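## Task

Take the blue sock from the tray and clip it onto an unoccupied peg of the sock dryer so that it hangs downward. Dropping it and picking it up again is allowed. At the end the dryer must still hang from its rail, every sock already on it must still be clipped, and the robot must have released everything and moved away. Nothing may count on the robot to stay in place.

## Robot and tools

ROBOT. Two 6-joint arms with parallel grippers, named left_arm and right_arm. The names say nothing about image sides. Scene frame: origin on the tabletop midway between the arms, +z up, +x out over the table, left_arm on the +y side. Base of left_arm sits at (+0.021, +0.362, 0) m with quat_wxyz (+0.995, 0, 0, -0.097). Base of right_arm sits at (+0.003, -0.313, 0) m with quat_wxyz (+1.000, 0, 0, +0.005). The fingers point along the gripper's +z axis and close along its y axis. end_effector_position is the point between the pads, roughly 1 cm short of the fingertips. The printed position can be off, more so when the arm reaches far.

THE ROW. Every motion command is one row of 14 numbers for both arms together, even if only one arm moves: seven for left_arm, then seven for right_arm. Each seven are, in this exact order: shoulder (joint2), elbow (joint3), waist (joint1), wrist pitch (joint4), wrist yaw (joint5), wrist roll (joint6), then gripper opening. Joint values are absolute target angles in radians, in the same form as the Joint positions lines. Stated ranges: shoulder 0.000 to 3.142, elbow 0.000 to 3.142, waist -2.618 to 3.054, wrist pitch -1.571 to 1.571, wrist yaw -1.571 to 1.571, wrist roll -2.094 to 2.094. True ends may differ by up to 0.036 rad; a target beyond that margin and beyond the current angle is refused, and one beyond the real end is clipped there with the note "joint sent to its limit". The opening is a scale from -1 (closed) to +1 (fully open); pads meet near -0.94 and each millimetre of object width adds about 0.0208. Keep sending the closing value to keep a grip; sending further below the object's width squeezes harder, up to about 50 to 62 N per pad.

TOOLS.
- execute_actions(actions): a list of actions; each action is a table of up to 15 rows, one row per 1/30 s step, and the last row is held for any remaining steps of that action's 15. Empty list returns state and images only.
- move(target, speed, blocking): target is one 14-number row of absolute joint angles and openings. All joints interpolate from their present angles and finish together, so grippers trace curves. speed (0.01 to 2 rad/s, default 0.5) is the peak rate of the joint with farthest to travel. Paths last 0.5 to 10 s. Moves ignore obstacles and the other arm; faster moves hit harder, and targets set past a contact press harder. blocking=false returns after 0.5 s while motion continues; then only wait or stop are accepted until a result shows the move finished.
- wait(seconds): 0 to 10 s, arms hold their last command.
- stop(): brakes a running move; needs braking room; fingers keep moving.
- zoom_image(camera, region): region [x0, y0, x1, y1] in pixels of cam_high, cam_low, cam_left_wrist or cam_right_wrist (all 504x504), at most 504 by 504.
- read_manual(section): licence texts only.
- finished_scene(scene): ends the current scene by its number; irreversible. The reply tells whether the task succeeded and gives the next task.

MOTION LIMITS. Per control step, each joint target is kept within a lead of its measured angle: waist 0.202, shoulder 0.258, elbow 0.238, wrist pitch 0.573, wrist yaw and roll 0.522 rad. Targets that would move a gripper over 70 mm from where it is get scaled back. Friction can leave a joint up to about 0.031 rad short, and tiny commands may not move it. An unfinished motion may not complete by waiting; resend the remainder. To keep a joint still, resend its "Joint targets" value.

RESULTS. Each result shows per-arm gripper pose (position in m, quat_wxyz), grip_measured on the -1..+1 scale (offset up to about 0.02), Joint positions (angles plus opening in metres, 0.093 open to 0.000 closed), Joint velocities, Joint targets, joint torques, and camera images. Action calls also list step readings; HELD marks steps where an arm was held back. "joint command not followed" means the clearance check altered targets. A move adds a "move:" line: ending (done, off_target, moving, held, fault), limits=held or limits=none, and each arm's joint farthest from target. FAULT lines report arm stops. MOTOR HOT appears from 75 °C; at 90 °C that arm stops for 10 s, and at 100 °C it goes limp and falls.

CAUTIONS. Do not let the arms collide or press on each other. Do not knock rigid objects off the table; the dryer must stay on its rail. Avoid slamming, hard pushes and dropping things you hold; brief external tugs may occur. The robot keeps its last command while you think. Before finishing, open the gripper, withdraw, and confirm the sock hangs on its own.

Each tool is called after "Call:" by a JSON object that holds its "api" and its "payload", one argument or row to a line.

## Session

Call:
{"api": "execute_actions", "payload": {
  "actions": []
}}

Scene clock: 0.00 s.
left_arm: end_effector_position=(+0.2124, +0.2449, +0.1157) grip_measured=+1.000 end_effector_quat_wxyz=(-0.079, -0.539, +0.835, +0.080) | right_arm: end_effector_position=(+0.1156, -0.1451, +0.3283) grip_measured=+1.000 end_effector_quat_wxyz=(+0.250, -0.065, +0.806, +0.533)
Joint names: [shoulder, elbow, waist, wrist pitch, wrist yaw, wrist roll]
Joint positions: left_arm=[ 1.59   1.249 -0.309 -1.447  0.062 -1.642  0.093] | right_arm=[ 0.566  1.007  0.304 -0.919 -0.838  0.684  0.093]
Joint velocities: left_arm=[-0.002  0.002  0.017 -0.007 -0.051 -0.007  0.   ] | right_arm=[-0.022 -0.002  0.007 -0.037 -0.022 -0.066  0.   ]
Joint torques (N m, as the arm reports them, + toward a larger angle): no reading
Motor temperatures (°C, as the motors report them): left_arm=[30 32 27 30 30 27] | right_arm=[30 31 30 32 31 29]
Joint targets: left_arm=[1.590 1.249 -0.309 -1.447 0.062 -1.642] | right_arm=[0.566 1.007 0.304 -0.919 -0.838 0.684]

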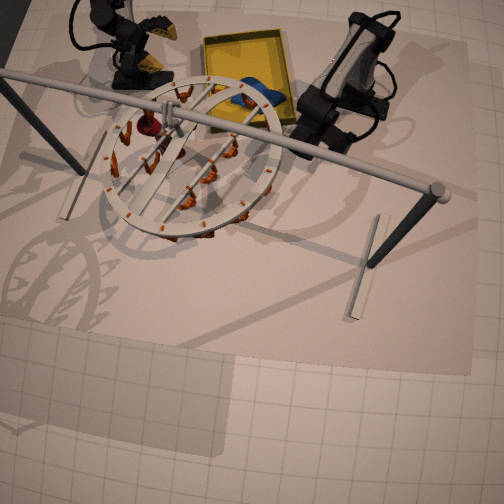

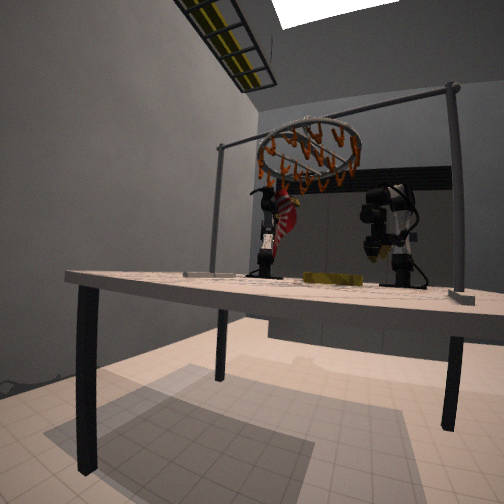

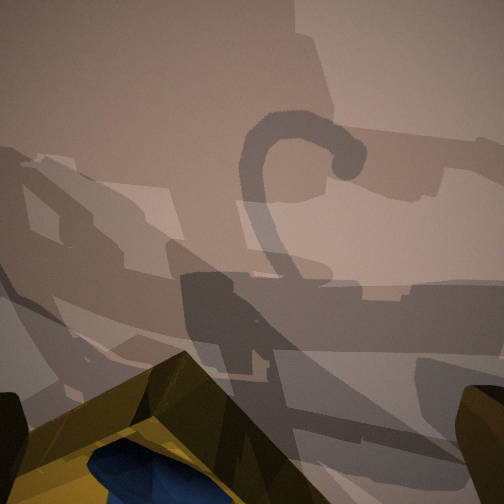

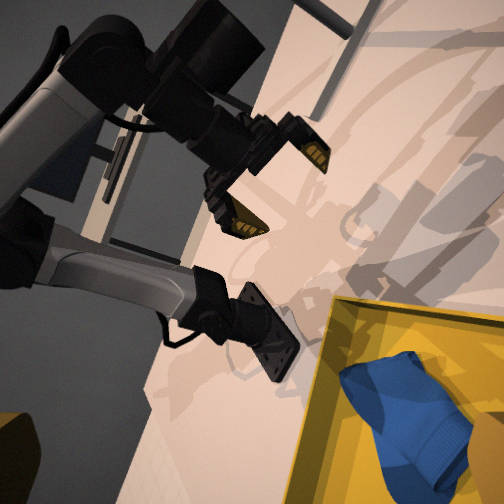

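Call:
{"api": "move", "payload": {
  "target": [0.6,0.6,-1.3,-0.75,0,0,1,1.1,1.3,1.45,-0.2,1.3,0,1],
  "speed": 1
}}

Scene clock: 4.97 s.
left_arm: end_effector_position=(+0.0388, +0.1384, +0.1585) grip_measured=+1.000 end_effector_quat_wxyz=(+0.282, +0.621, +0.681, -0.268) | right_arm: end_effector_position=(+0.1940, -0.0869, +0.4475) grip_measured=+1.000 end_effector_quat_wxyz=(+0.702, -0.064, +0.707, +0.050)
Joint names: [shoulder, elbow, waist, wrist pitch, wrist yaw, wrist roll]
Joint positions: left_arm=[ 0.623  0.623 -1.289 -0.771  0.012 -0.009  0.093] | right_arm=[ 1.087  1.272  1.438 -0.216  1.288  0.01   0.093]
Joint velocities: left_arm=[ 0.012  0.012 -0.012  0.007 -0.037  0.051  0.   ] | right_arm=[-0.012 -0.002  0.002  0.051  0.007  0.037  0.   ]
Joint torques (N m, as the arm reports them, + toward a larger angle): left_arm=[-1.87  7.15 -1.    2.36 -0.21  0.1 ] | right_arm=[-1.61  9.53  0.72  1.57  0.21 -0.03]
Motor temperatures (°C, as the motors report them): left_arm=[31 33 27 31 30 27] | right_arm=[30 31 30 34 31 29]
Joint targets: left_arm=[0.600 0.600 -1.300 -0.750 -0.000 -0.000] | right_arm=[1.100 1.300 1.450 -0.200 1.300 -0.000]
move: off_target (left_arm, right_arm); limits=none; left_arm: farthest joint: the shoulder, 0.023 radians from its target (0.990 radians at the start); right_arm: farthest joint: the elbow, 0.028 radians from its target (0.293 radians at the start)

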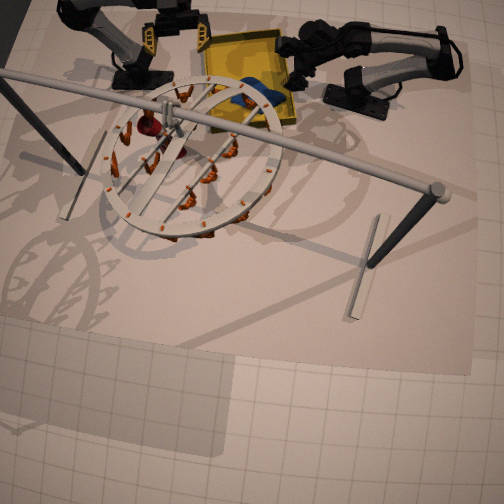

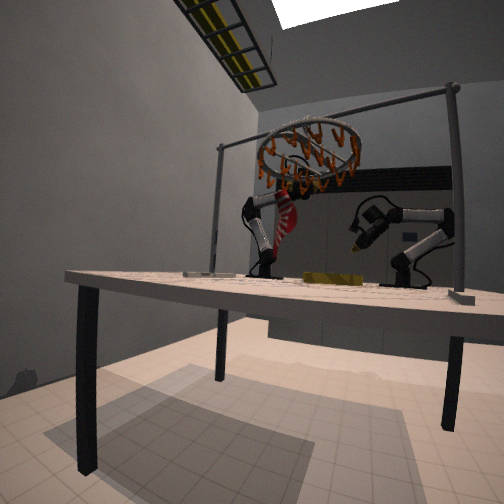

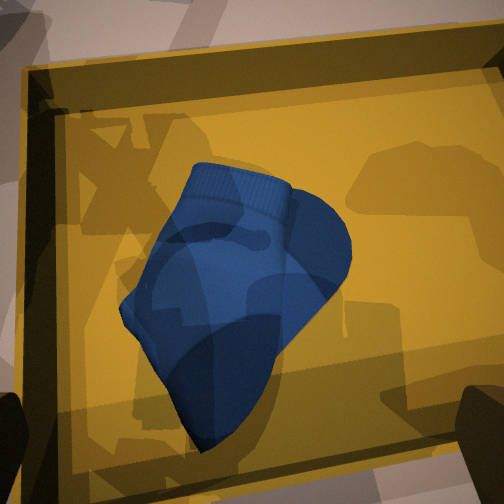

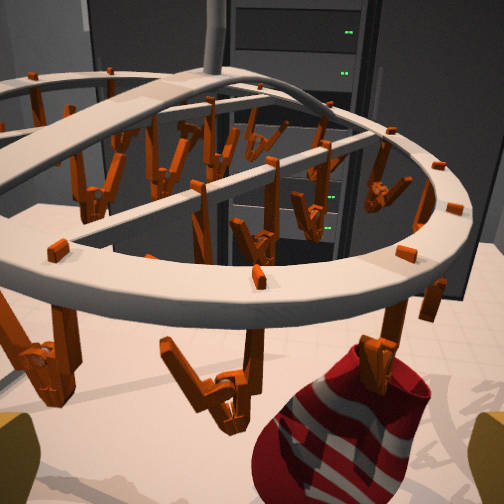

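Call:
{"api": "move", "payload": {
  "target": [1.78,1.355,-1.26,-1.07,0,0.25,0.5,1.1,1.12,1.45,-0.04,1.3,0,0.45],
  "speed": 0.8
}}

Scene clock: 7.43 s.
left_arm: end_effector_position=(+0.0549, +0.0270, +0.0799) grip_measured=+0.501 end_effector_quat_wxyz=(+0.027, +0.753, +0.657, -0.025) | right_arm: end_effector_position=(+0.1955, -0.0754, +0.4201) grip_measured=+0.452 end_effector_quat_wxyz=(+0.704, -0.054, +0.705, +0.060)
Joint names: [shoulder, elbow, waist, wrist pitch, wrist yaw, wrist roll]
Joint positions: left_arm=[ 1.769  1.326 -1.271 -1.055  0.011  0.241  0.069] | right_arm=[ 1.087  1.141  1.438 -0.055  1.289  0.01   0.067]
Joint velocities: left_arm=[-0.007 -0.002  0.002 -0.11   0.037 -0.007  0.001] | right_arm=[-0.012 -0.007 -0.007  0.007  0.037 -0.095  0.001]
Joint torques (N m, as the arm reports them, + toward a larger angle): left_arm=[-8.69 10.63  1.14  0.47 -0.17  0.14] | right_arm=[-1.88  6.23  0.83  1.51  0.2  -0.02]
Motor temperatures (°C, as the motors report them): left_arm=[31 33 27 31 30 27] | right_arm=[30 32 30 35 31 29]
Joint targets: left_arm=[1.780 1.355 -1.260 -1.070 -0.000 0.250] | right_arm=[1.100 1.120 1.450 -0.040 1.300 -0.000]
move: off_target (left_arm, right_arm); limits=none; left_arm: farthest joint: the elbow, 0.029 radians from its target (0.732 radians at the start); right_arm: farthest joint: the elbow, 0.021 radians from its target (0.152 radians at the start)

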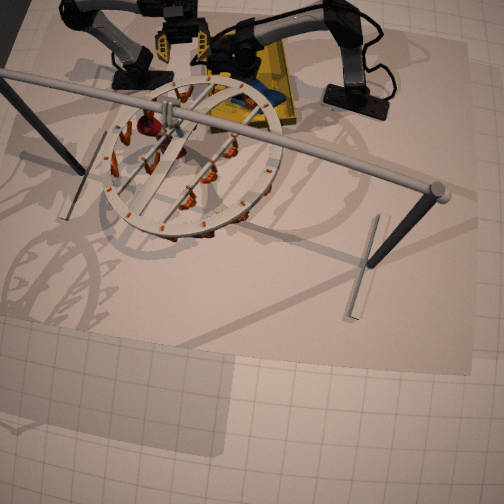

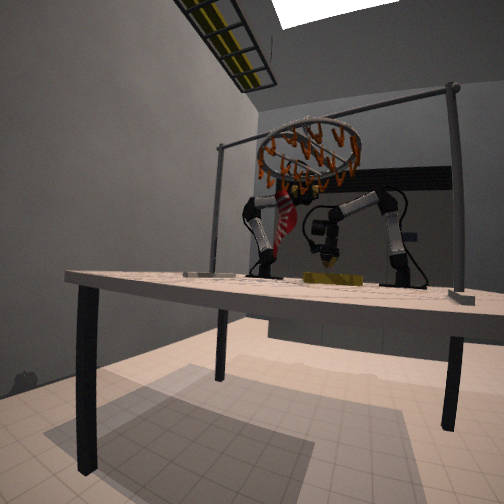

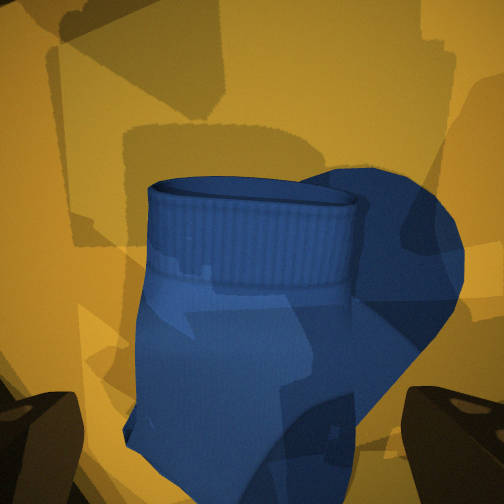

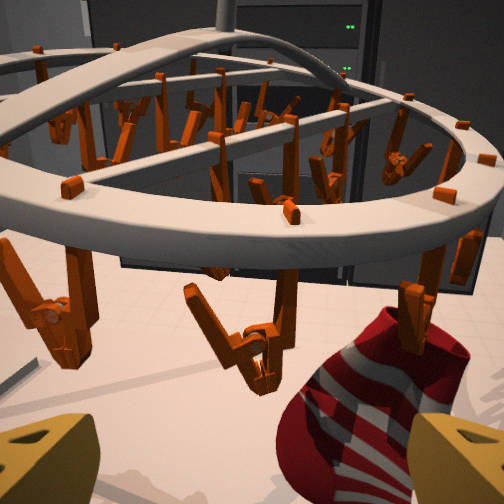

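Call:
{"api": "move", "payload": {
  "target": [1.845,1.175,-1.26,-0.85,0,0.3,0.5,1.17,1.105,1.225,0.05,1.075,-0.2,0.45],
  "speed": 0.3
}}

Call:
{"api": "move", "payload": {
  "target": [1.845,1.175,-1.26,-0.85,0,0.3,-1,1.17,1.105,1.225,0.05,1.075,-0.2,0.45]
}}

Call:
{"api": "move", "payload": {
  "target": [0.8,0.7,-0.95,0.1,0,0,-1,1.17,1.105,1.225,0.05,1.075,-0.2,0.45],
  "speed": 0.6
}}

Scene clock: 9.10 s.
left_arm: end_effector_position=(+0.0549, +0.0270, +0.0307) grip_measured=+0.501 end_effector_quat_wxyz=(+0.026, +0.769, +0.638, -0.024) | right_arm: end_effector_position=(+0.2445, -0.0636, +0.4071) grip_measured=+0.452 end_effector_quat_wxyz=(+0.707, -0.123, +0.696, -0.010)
Joint names: [shoulder, elbow, waist, wrist pitch, wrist yaw, wrist roll]
Joint positions: left_arm=[ 1.827  1.195 -1.271 -0.87   0.011  0.292  0.069] | right_arm=[ 1.158  1.124  1.236  0.035  1.087 -0.189  0.067]
Joint velocities: left_arm=[ 0.007 -0.012 -0.002  0.066 -0.007 -0.007  0.001] | right_arm=[ 0.002 -0.007  0.002  0.007  0.022 -0.022  0.001]
Joint torques (N m, as the arm reports them, + toward a larger angle): left_arm=[-8.39  5.9   1.04  0.82 -0.16  0.07] | right_arm=[-2.71  6.68 -0.98  1.63  0.04 -0.01]
Motor temperatures (°C, as the motors report them): left_arm=[31 33 27 31 30 27] | right_arm=[30 32 30 35 31 29]
Joint targets: left_arm=[1.845 1.175 -1.260 -0.850 0.000 0.300] | right_arm=[1.170 1.105 1.225 0.050 1.075 -0.200]
move: done; limits=none; left_arm: farthest joint: the elbow, 0.020 radians from its target (0.151 radians at the start); right_arm: farthest joint: the elbow, 0.019 radians from its target (0.036 radians at the start)

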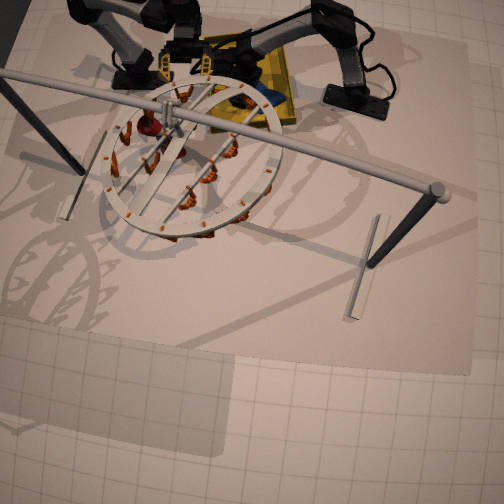

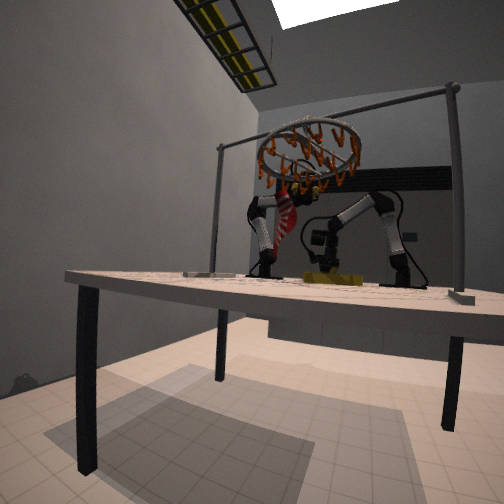

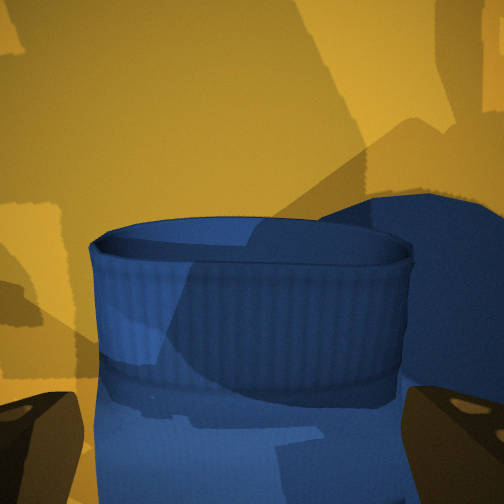

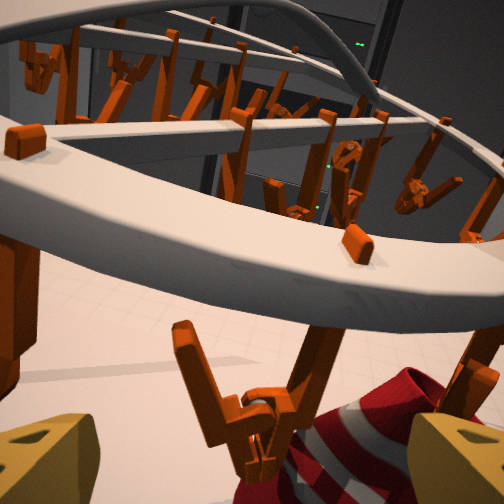

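Scene clock: 9.80 s.
left_arm: end_effector_position=(+0.0549, +0.0270, +0.0307) grip_measured=-0.991 end_effector_quat_wxyz=(+0.026, +0.769, +0.638, -0.024) | right_arm: end_effector_position=(+0.2445, -0.0636, +0.4071) grip_measured=+0.452 end_effector_quat_wxyz=(+0.707, -0.123, +0.696, -0.010)
Joint names: [shoulder, elbow, waist, wrist pitch, wrist yaw, wrist roll]
Joint positions: left_arm=[ 1.827  1.195 -1.271 -0.87   0.011  0.292  0.   ] | right_arm=[ 1.158  1.124  1.236  0.035  1.086 -0.19   0.067]
Joint velocities: left_arm=[-0.007 -0.002  0.007 -0.007  0.081 -0.007  0.   ] | right_arm=[-0.012  0.002 -0.007 -0.066  0.007 -0.022 -0.   ]
Joint torques (N m, as the arm reports them, + toward a larger angle): left_arm=[-8.38  5.91  1.22  0.8  -0.15  0.14] | right_arm=[-2.72  6.56 -1.04  1.65  0.   -0.01]
Motor temperatures (°C, as the motors report them): left_arm=[31 33 27 31 30 27] | right_arm=[30 32 30 35 31 29]
Joint targets: left_arm=[1.845 1.175 -1.260 -0.850 0.000 0.300] | right_arm=[1.170 1.105 1.225 0.050 1.075 -0.200]
move: done; limits=none; left_arm: farthest joint: the elbow, 0.020 radians from its target (0.020 radians at the start); right_arm: farthest joint: the elbow, 0.019 radians from its target (0.019 radians at the start)

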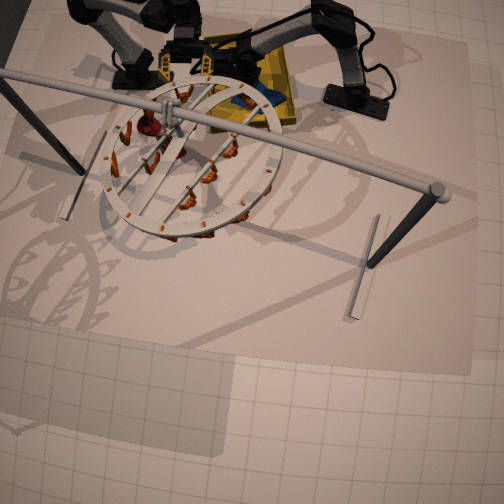

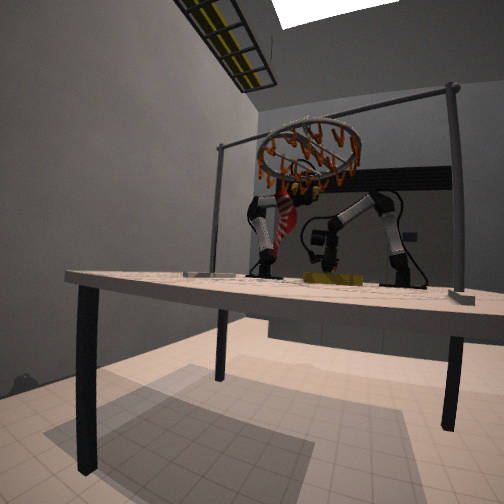

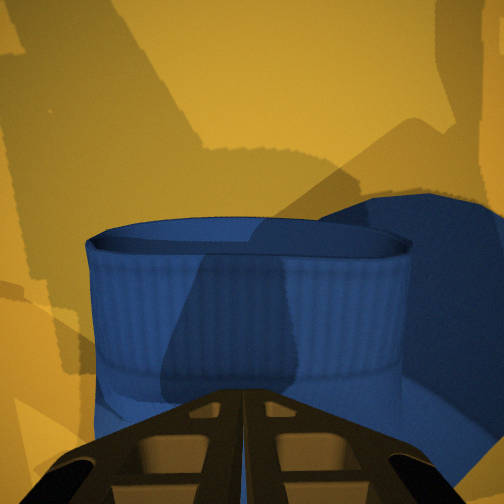

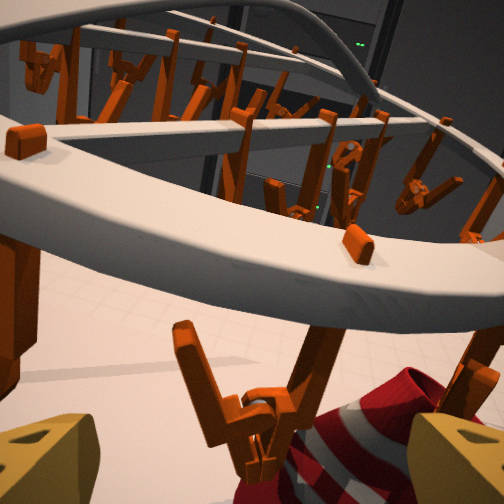

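Scene clock: 12.20 s.
left_arm: end_effector_position=(+0.1534, +0.0587, +0.3413) grip_measured=-0.991 end_effector_quat_wxyz=(+0.589, +0.393, +0.592, -0.384) | right_arm: end_effector_position=(+0.2444, -0.0635, +0.4071) grip_measured=+0.452 end_effector_quat_wxyz=(+0.707, -0.123, +0.696, -0.010)
Joint names: [shoulder, elbow, waist, wrist pitch, wrist yaw, wrist roll]
Joint positions: left_arm=[ 0.816  0.727 -0.96   0.078  0.01   0.009  0.   ] | right_arm=[ 1.158  1.124  1.236  0.035  1.086 -0.19   0.067]
Joint velocities: left_arm=[-0.002  0.002 -0.022  0.007  0.007  0.051  0.   ] | right_arm=[-0.007 -0.017  0.012 -0.037 -0.007 -0.007 -0.001]
Joint torques (N m, as the arm reports them, + toward a larger angle): left_arm=[-2.86  7.05  0.94  2.69 -0.19 -0.03] | right_arm=[-2.68  6.65 -1.07  1.65  0.02 -0.03]
Motor temperatures (°C, as the motors report them): left_arm=[31 34 27 32 30 27] | right_arm=[30 32 30 35 31 29]
Joint targets: left_arm=[0.800 0.700 -0.950 0.100 0.000 0.000] | right_arm=[1.170 1.105 1.225 0.050 1.075 -0.200]
move: off_target (left_arm); limits=none; left_arm: farthest joint: the elbow, 0.027 radians from its target (0.495 radians at the start); right_arm: farthest joint: the elbow, 0.019 radians from its target (0.019 radians at the start)

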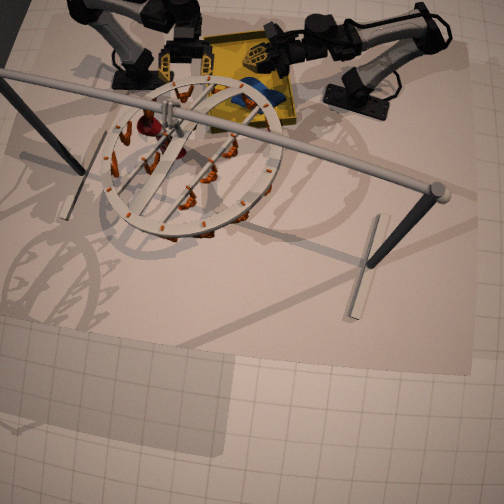

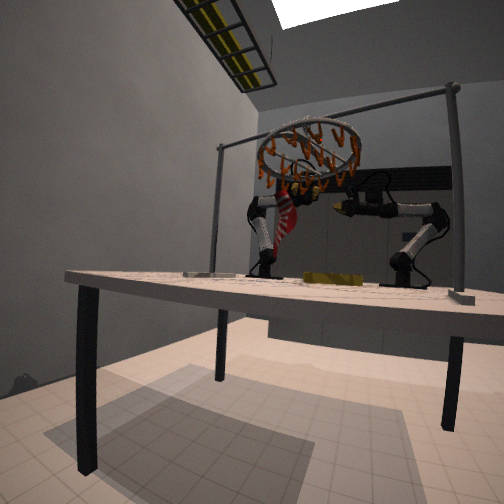

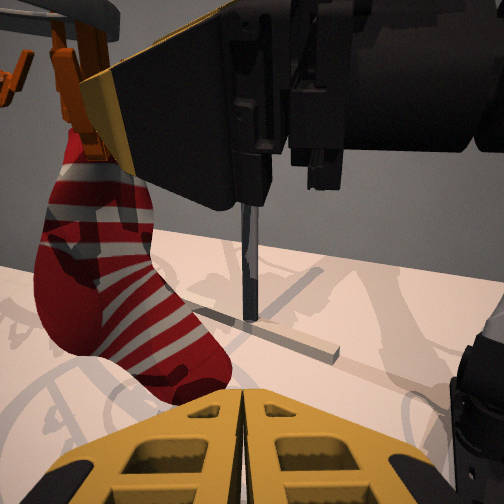

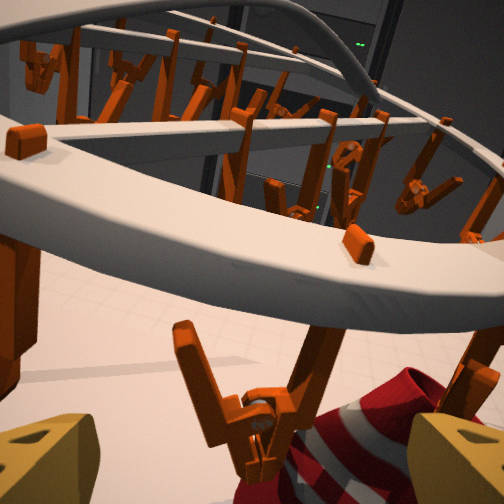

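Call:
{"api": "move", "payload": {
  "target": [1.78,1.355,-1.28,-1.07,0,0.3,0.5,1.22,1.207,1.134,0.04,0.983,-0.2,0.35],
  "speed": 0.7
}}

Call:
{"api": "move", "payload": {
  "target": [1.858,1.15,-1.28,-0.81,0,0.3,0.5,1.22,1.207,1.134,0.04,0.983,-0.2,0.1],
  "speed": 0.3
}}

Call:
{"api": "execute_actions", "payload": {
  "actions": [
    [[1.858,1.15,-1.28,-0.81,0,0.3,-1,1.22,1.207,1.134,0.04,0.983,-0.2,-0.1]],
    [[1.858,1.15,-1.28,-0.81,0,0.3,-1,1.22,1.207,1.134,0.04,0.983,-0.2,-0.3]],
    [[1.858,1.15,-1.28,-0.81,0,0.3,-1,1.22,1.207,1.134,0.04,0.983,-0.2,-0.65]]
  ]
}}

Call:
{"api": "zoom_image", "payload": {
  "camera": "cam_low",
  "region": [270, 150, 350, 230]
}}

Scene clock: 14.90 s.
left_arm: end_effector_position=(+0.0547, +0.0269, +0.0804) grip_measured=+0.499 end_effector_quat_wxyz=(+0.029, +0.769, +0.638, -0.025) | right_arm: end_effector_position=(+0.2687, -0.0614, +0.4140) grip_measured=+0.351 end_effector_quat_wxyz=(+0.708, -0.121, +0.696, -0.009)
Joint names: [shoulder, elbow, waist, wrist pitch, wrist yaw, wrist roll]
Joint positions: left_arm=[ 1.767  1.326 -1.272 -1.055  0.01   0.291  0.069] | right_arm=[ 1.205  1.176  1.146  0.034  0.998 -0.19   0.062]
Joint velocities: left_arm=[-0.002 -0.002 -0.022  0.007 -0.022  0.007 -0.   ] | right_arm=[-0.007  0.022  0.002  0.066  0.095 -0.007  0.001]
Joint torques (N m, as the arm reports them, + toward a larger angle): left_arm=[-8.44 10.54 -0.7   0.45 -0.12  0.13] | right_arm=[-2.9  10.57 -1.14  1.63  0.01 -0.02]
Motor temperatures (°C, as the motors report them): left_arm=[32 34 27 32 30 27] | right_arm=[30 32 30 36 31 29]
Joint targets: left_arm=[1.780 1.355 -1.280 -1.070 -0.000 0.300] | right_arm=[1.220 1.207 1.134 0.040 0.983 -0.200]
move: off_target (left_arm, right_arm); limits=none; left_arm: farthest joint: the elbow, 0.029 radians from its target (0.628 radians at the start); right_arm: farthest joint: the elbow, 0.031 radians from its target (0.083 radians at the start)

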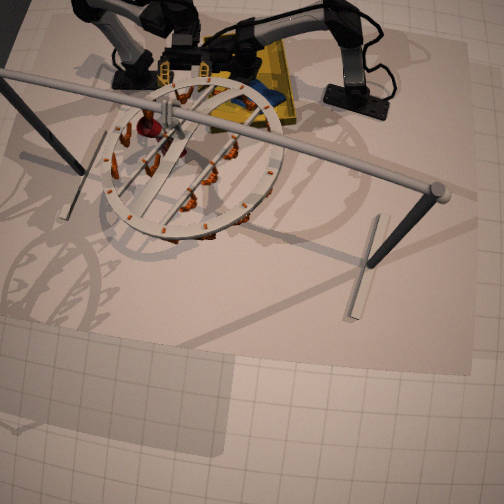

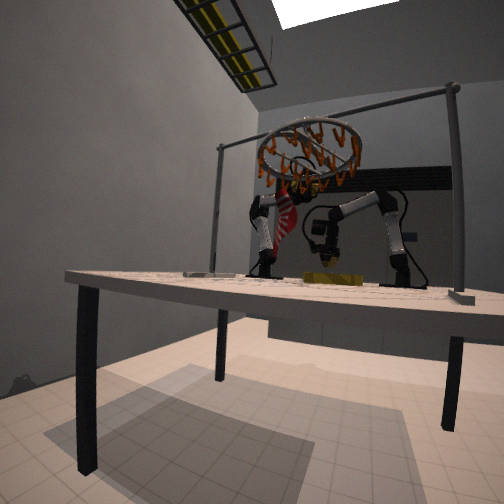

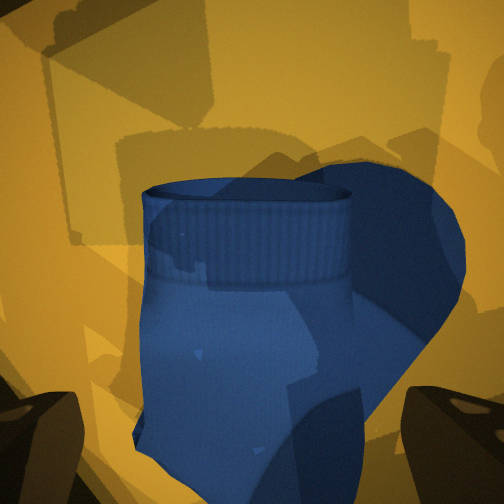

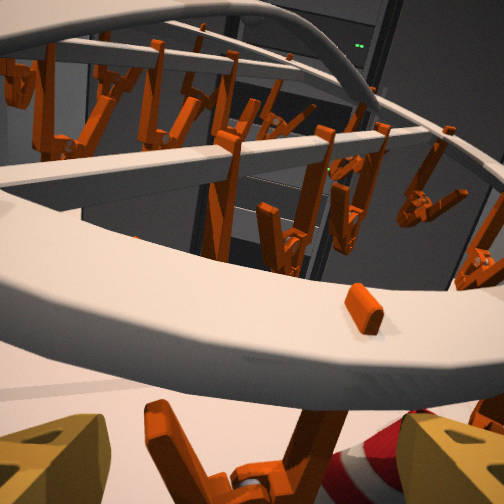

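Scene clock: 16.40 s.
left_arm: end_effector_position=(+0.0546, +0.0274, +0.0209) grip_measured=+0.499 end_effector_quat_wxyz=(+0.026, +0.770, +0.638, -0.023) | right_arm: end_effector_position=(+0.2687, -0.0612, +0.4140) grip_measured=+0.102 end_effector_quat_wxyz=(+0.708, -0.121, +0.696, -0.009)
Joint names: [shoulder, elbow, waist, wrist pitch, wrist yaw, wrist roll]
Joint positions: left_arm=[ 1.84   1.17  -1.272 -0.831  0.01   0.292  0.069] | right_arm=[ 1.205  1.176  1.146  0.034  0.997 -0.19   0.05 ]
Joint velocities: left_arm=[ 0.007  0.007  0.012 -0.022 -0.051 -0.066  0.001] | right_arm=[ 0.007 -0.007  0.017 -0.066  0.022 -0.007  0.001]
Joint torques (N m, as the arm reports them, + toward a larger angle): left_arm=[-8.03  5.42 -0.6   0.85 -0.2   0.14] | right_arm=[-3.02 10.46 -1.1   1.64 -0.01 -0.02]
Motor temperatures (°C, as the motors report them): left_arm=[32 34 27 32 30 27] | right_arm=[30 33 30 36 31 29]
Joint targets: left_arm=[1.858 1.150 -1.280 -0.810 -0.000 0.300] | right_arm=[1.220 1.207 1.134 0.040 0.983 -0.200]
move: off_target (left_arm, right_arm); limits=none; left_arm: farthest joint: the wrist pitch, 0.021 radians from its target (0.245 radians at the start); right_arm: farthest joint: the elbow, 0.031 radians from its target (0.031 radians at the start)

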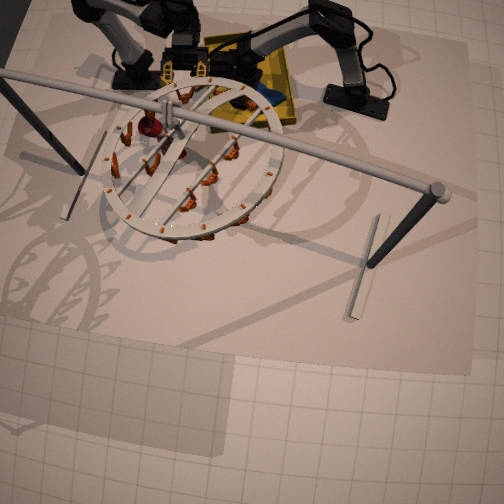

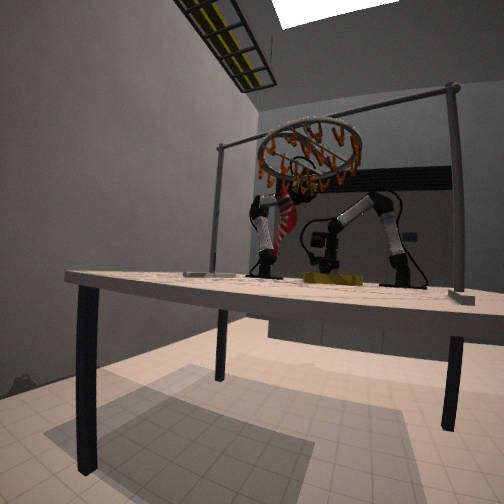

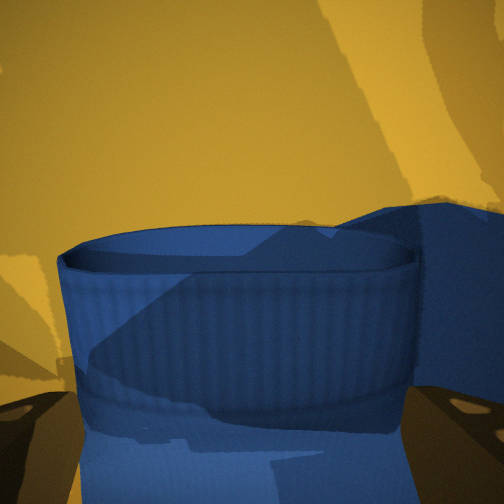

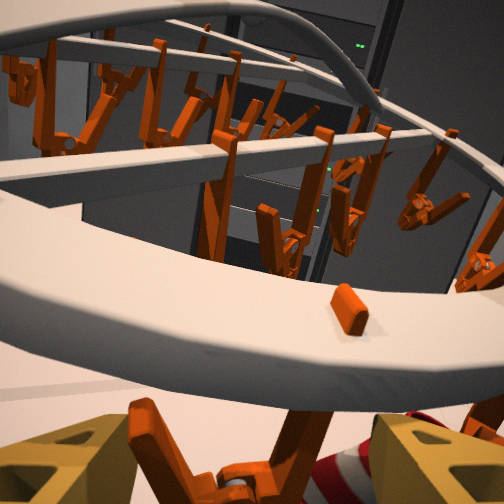

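Scene clock: 17.90 s.
left_arm: end_effector_position=(+0.0548, +0.0271, +0.0209) grip_measured=-0.983 end_effector_quat_wxyz=(+0.027, +0.770, +0.637, -0.023) | right_arm: end_effector_position=(+0.2686, -0.0604, +0.4140) grip_measured=-0.649 end_effector_quat_wxyz=(+0.708, -0.123, +0.695, -0.007)
Joint names: [shoulder, elbow, waist, wrist pitch, wrist yaw, wrist roll]
Joint positions: left_arm=[ 1.84   1.17  -1.272 -0.829  0.009  0.292  0.   ] | right_arm=[ 1.205  1.176  1.146  0.034  0.992 -0.19   0.014]
Joint velocities: left_arm=[-0.002  0.007 -0.007 -0.007  0.022  0.022  0.   ] | right_arm=[-0.022 -0.032  0.002 -0.037 -0.051 -0.022  0.   ]
Joint torques (N m, as the arm reports them, + toward a larger angle): left_arm=[-8.2   5.58 -0.61  0.84 -0.11  0.12] | right_arm=[-2.75 10.49 -0.92  1.64  0.03 -0.01]
Motor temperatures (°C, as the motors report them): left_arm=[32 34 27 32 30 27] | right_arm=[30 33 30 36 31 29]
Joint targets: left_arm=[1.858 1.150 -1.280 -0.810 0.000 0.300] | right_arm=[1.220 1.207 1.134 0.040 0.983 -0.200]
Step readings (joint positions; steps 1 to 15: 1st action; 16 to 30: 2nd action; 31 to 45: 3rd action):
0: left_arm=[1.840 1.170 -1.272 -0.831 0.010 0.292] | right_arm=[1.205 1.176 1.146 0.034 0.997 -0.190]
1: left_arm=[1.840 1.170 -1.272 -0.831 0.010 0.292] | right_arm=[1.205 1.176 1.146 0.034 0.995 -0.190]
2: left_arm=[1.840 1.170 -1.272 -0.831 0.010 0.292] | right_arm=[1.205 1.176 1.146 0.034 0.995 -0.190]
4: left_arm=[1.840 1.170 -1.272 -0.830 0.010 0.292] | right_arm=[1.205 1.176 1.146 0.034 0.995 -0.190]
8: left_arm=[1.840 1.170 -1.272 -0.829 0.009 0.292] | right_arm=[1.205 1.176 1.146 0.034 0.994 -0.190]
15: left_arm=[1.840 1.170 -1.272 -0.829 0.009 0.292] | right_arm=[1.205 1.176 1.146 0.034 0.994 -0.190]
16: left_arm=[1.840 1.170 -1.272 -0.829 0.009 0.292] | right_arm=[1.205 1.176 1.146 0.034 0.994 -0.190]
17: left_arm=[1.840 1.170 -1.272 -0.829 0.009 0.292] | right_arm=[1.205 1.176 1.146 0.034 0.994 -0.190]
19: left_arm=[1.840 1.170 -1.272 -0.829 0.009 0.292] | right_arm=[1.205 1.176 1.146 0.034 0.994 -0.190]
23: left_arm=[1.840 1.170 -1.272 -0.829 0.009 0.292] | right_arm=[1.205 1.176 1.146 0.034 0.994 -0.190]
30: left_arm=[1.840 1.170 -1.272 -0.829 0.009 0.292] | right_arm=[1.205 1.176 1.146 0.034 0.994 -0.190]
31: left_arm=[1.840 1.170 -1.272 -0.829 0.009 0.292] | right_arm=[1.205 1.176 1.146 0.034 0.993 -0.190]
32: left_arm=[1.840 1.170 -1.272 -0.829 0.009 0.292] | right_arm=[1.205 1.176 1.146 0.034 0.992 -0.190]
34: left_arm=[1.840 1.170 -1.272 -0.829 0.009 0.292] | right_arm=[1.205 1.176 1.146 0.034 0.992 -0.190]
38: left_arm=[1.840 1.170 -1.272 -0.829 0.009 0.292] | right_arm=[1.205 1.176 1.146 0.034 0.992 -0.190]
45: Joint positions above

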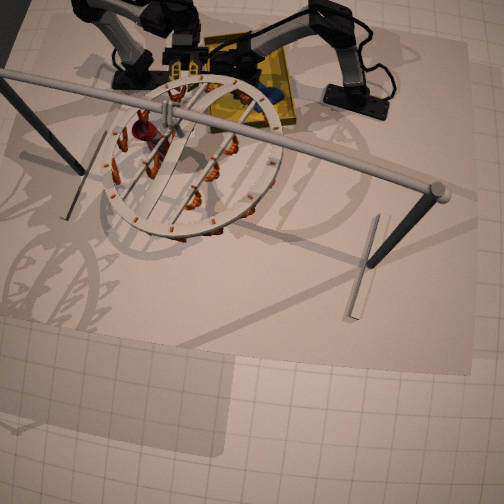

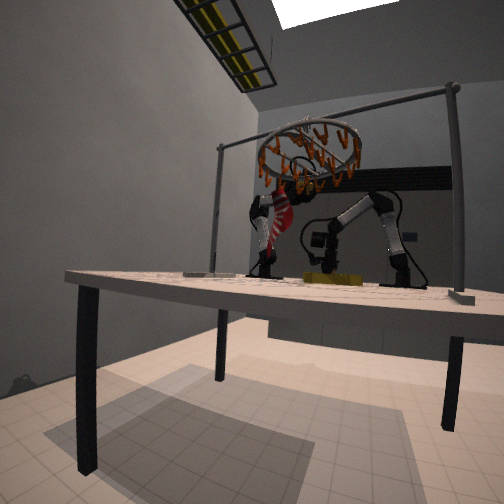

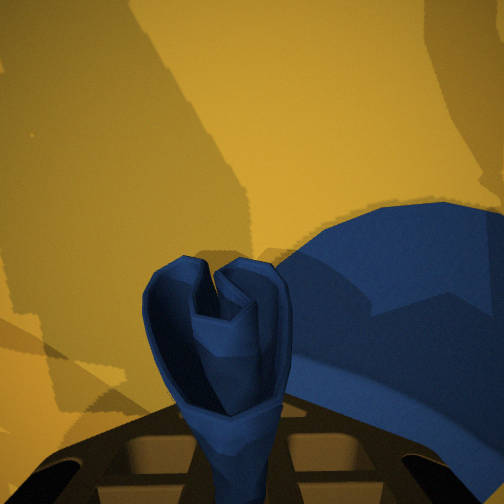

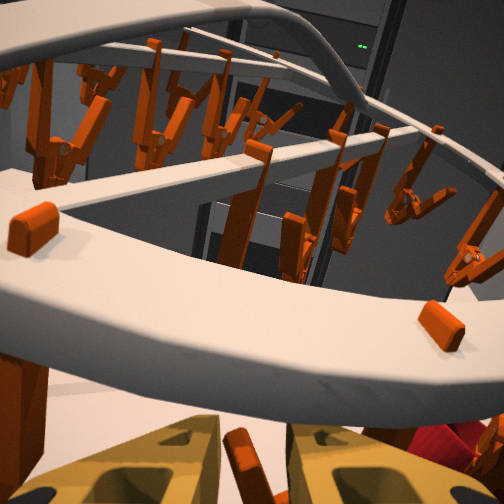

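Region (270, 150, 350, 230) of cam_low's 504x504 image, scaled by 6.300, with more detail than that image has.

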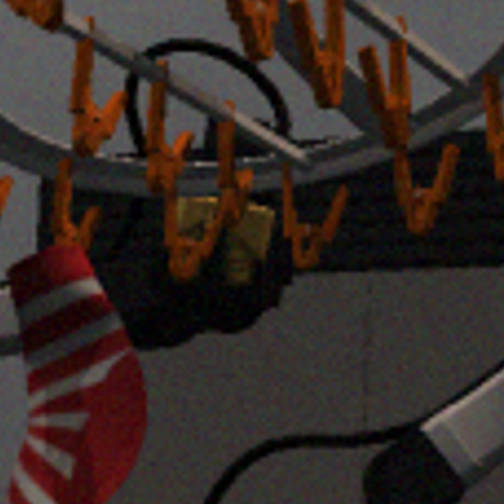

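Call:
{"api": "move", "payload": {
  "target": [1.83,1.19,-1.28,-0.85,0,0.3,0.4,1.2,1.16,1.40,0.04,1.3,-0.1,-0.65],
  "speed": 0.3
}}

Call:
{"api": "move", "payload": {
  "target": [1.83,1.19,-1.28,-0.85,0,0.3,-1,1.2,1.16,1.40,0.04,1.3,-0.1,0.45]
}}

Scene clock: 19.73 s.
left_arm: end_effector_position=(+0.0547, +0.0282, +0.0208) grip_measured=+0.399 end_effector_quat_wxyz=(+0.025, +0.770, +0.637, -0.022) | right_arm: end_effector_position=(+0.2127, -0.0520, +0.4138) grip_measured=-0.649 end_effector_quat_wxyz=(+0.708, -0.076, +0.702, +0.002)
Joint names: [shoulder, elbow, waist, wrist pitch, wrist yaw, wrist roll]
Joint positions: left_arm=[ 1.84   1.17  -1.272 -0.834  0.009  0.292  0.064] | right_arm=[ 1.205  1.176  1.389  0.034  1.288 -0.11   0.014]
Joint velocities: left_arm=[-0.012  0.007  0.012 -0.066 -0.051 -0.037 -0.001] | right_arm=[-0.012 -0.012 -0.012  0.037 -0.051 -0.037 -0.002]
Joint torques (N m, as the arm reports them, + toward a larger angle): left_arm=[-10.63   9.42  -0.64   0.41  -0.13   0.02] | right_arm=[-4.17  6.68  0.69  1.43  0.17  0.18]
Motor temperatures (°C, as the motors report them): left_arm=[32 35 27 32 30 27] | right_arm=[31 33 30 36 31 29]
Joint targets: left_arm=[1.830 1.190 -1.280 -0.850 0.000 0.300] | right_arm=[1.200 1.160 1.400 0.040 1.300 -0.100]
move: done; limits=none; left_arm: farthest joint: the elbow, 0.020 radians from its target (0.020 radians at the start); right_arm: farthest joint: the elbow, 0.016 radians from its target (0.016 radians at the start)

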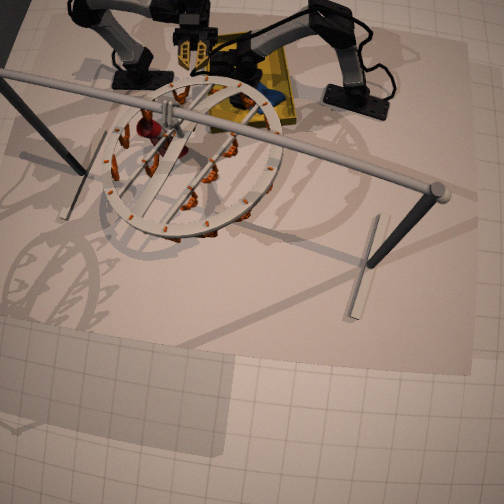

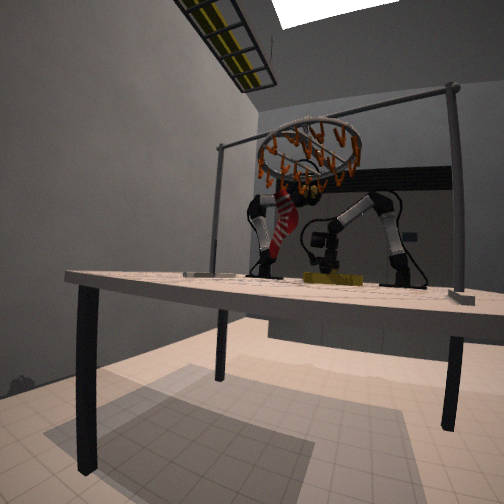

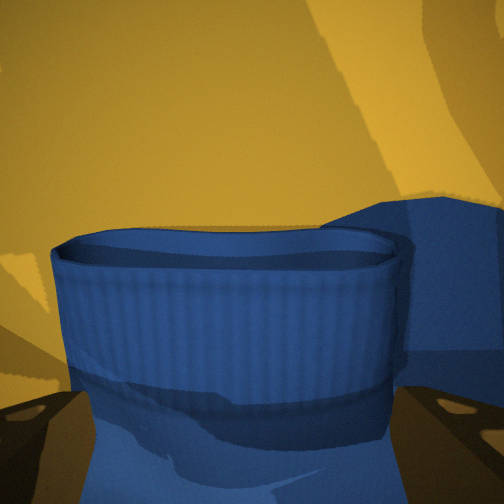

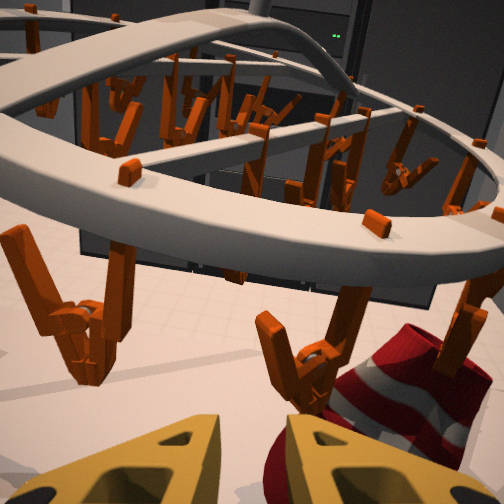

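Scene clock: 20.43 s.
left_arm: end_effector_position=(+0.0547, +0.0282, +0.0208) grip_measured=-0.984 end_effector_quat_wxyz=(+0.025, +0.770, +0.637, -0.022) | right_arm: end_effector_position=(+0.2127, -0.0522, +0.4138) grip_measured=+0.448 end_effector_quat_wxyz=(+0.708, -0.076, +0.702, +0.002)
Joint names: [shoulder, elbow, waist, wrist pitch, wrist yaw, wrist roll]
Joint positions: left_arm=[ 1.84   1.17  -1.272 -0.834  0.009  0.292  0.   ] | right_arm=[ 1.205  1.176  1.389  0.034  1.289 -0.11   0.067]
Joint velocities: left_arm=[-0.012 -0.002  0.007 -0.007  0.022 -0.007  0.   ] | right_arm=[ 0.012  0.012 -0.002 -0.066  0.022 -0.081  0.   ]
Joint torques (N m, as the arm reports them, + toward a larger angle): left_arm=[-10.51   9.31  -0.59   0.44  -0.11   0.03] | right_arm=[-4.17  6.56  0.73  1.41  0.2   0.16]
Motor temperatures (°C, as the motors report them): left_arm=[33 35 27 32 30 27] | right_arm=[31 33 30 36 31 29]
Joint targets: left_arm=[1.830 1.190 -1.280 -0.850 0.000 0.300] | right_arm=[1.200 1.160 1.400 0.040 1.300 -0.100]
move: done; limits=none; left_arm: farthest joint: the elbow, 0.020 radians from its target (0.020 radians at the start); right_arm: farthest joint: the elbow, 0.016 radians from its target (0.016 radians at the start)

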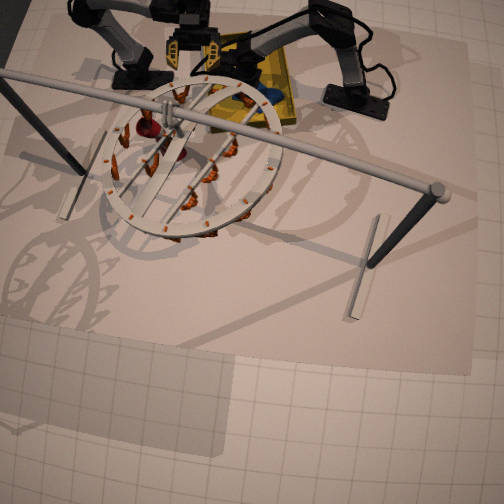

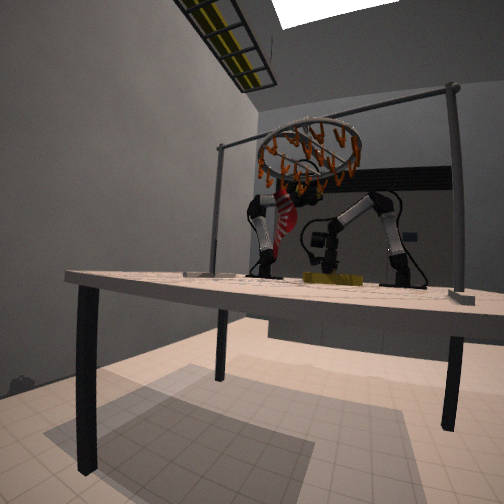

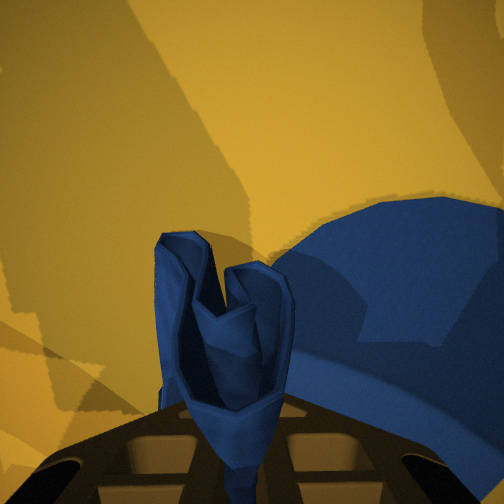

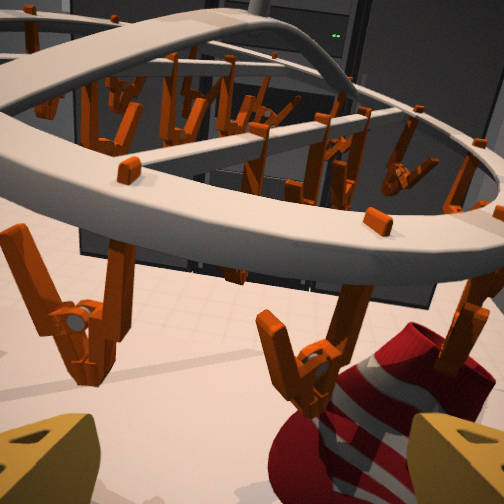

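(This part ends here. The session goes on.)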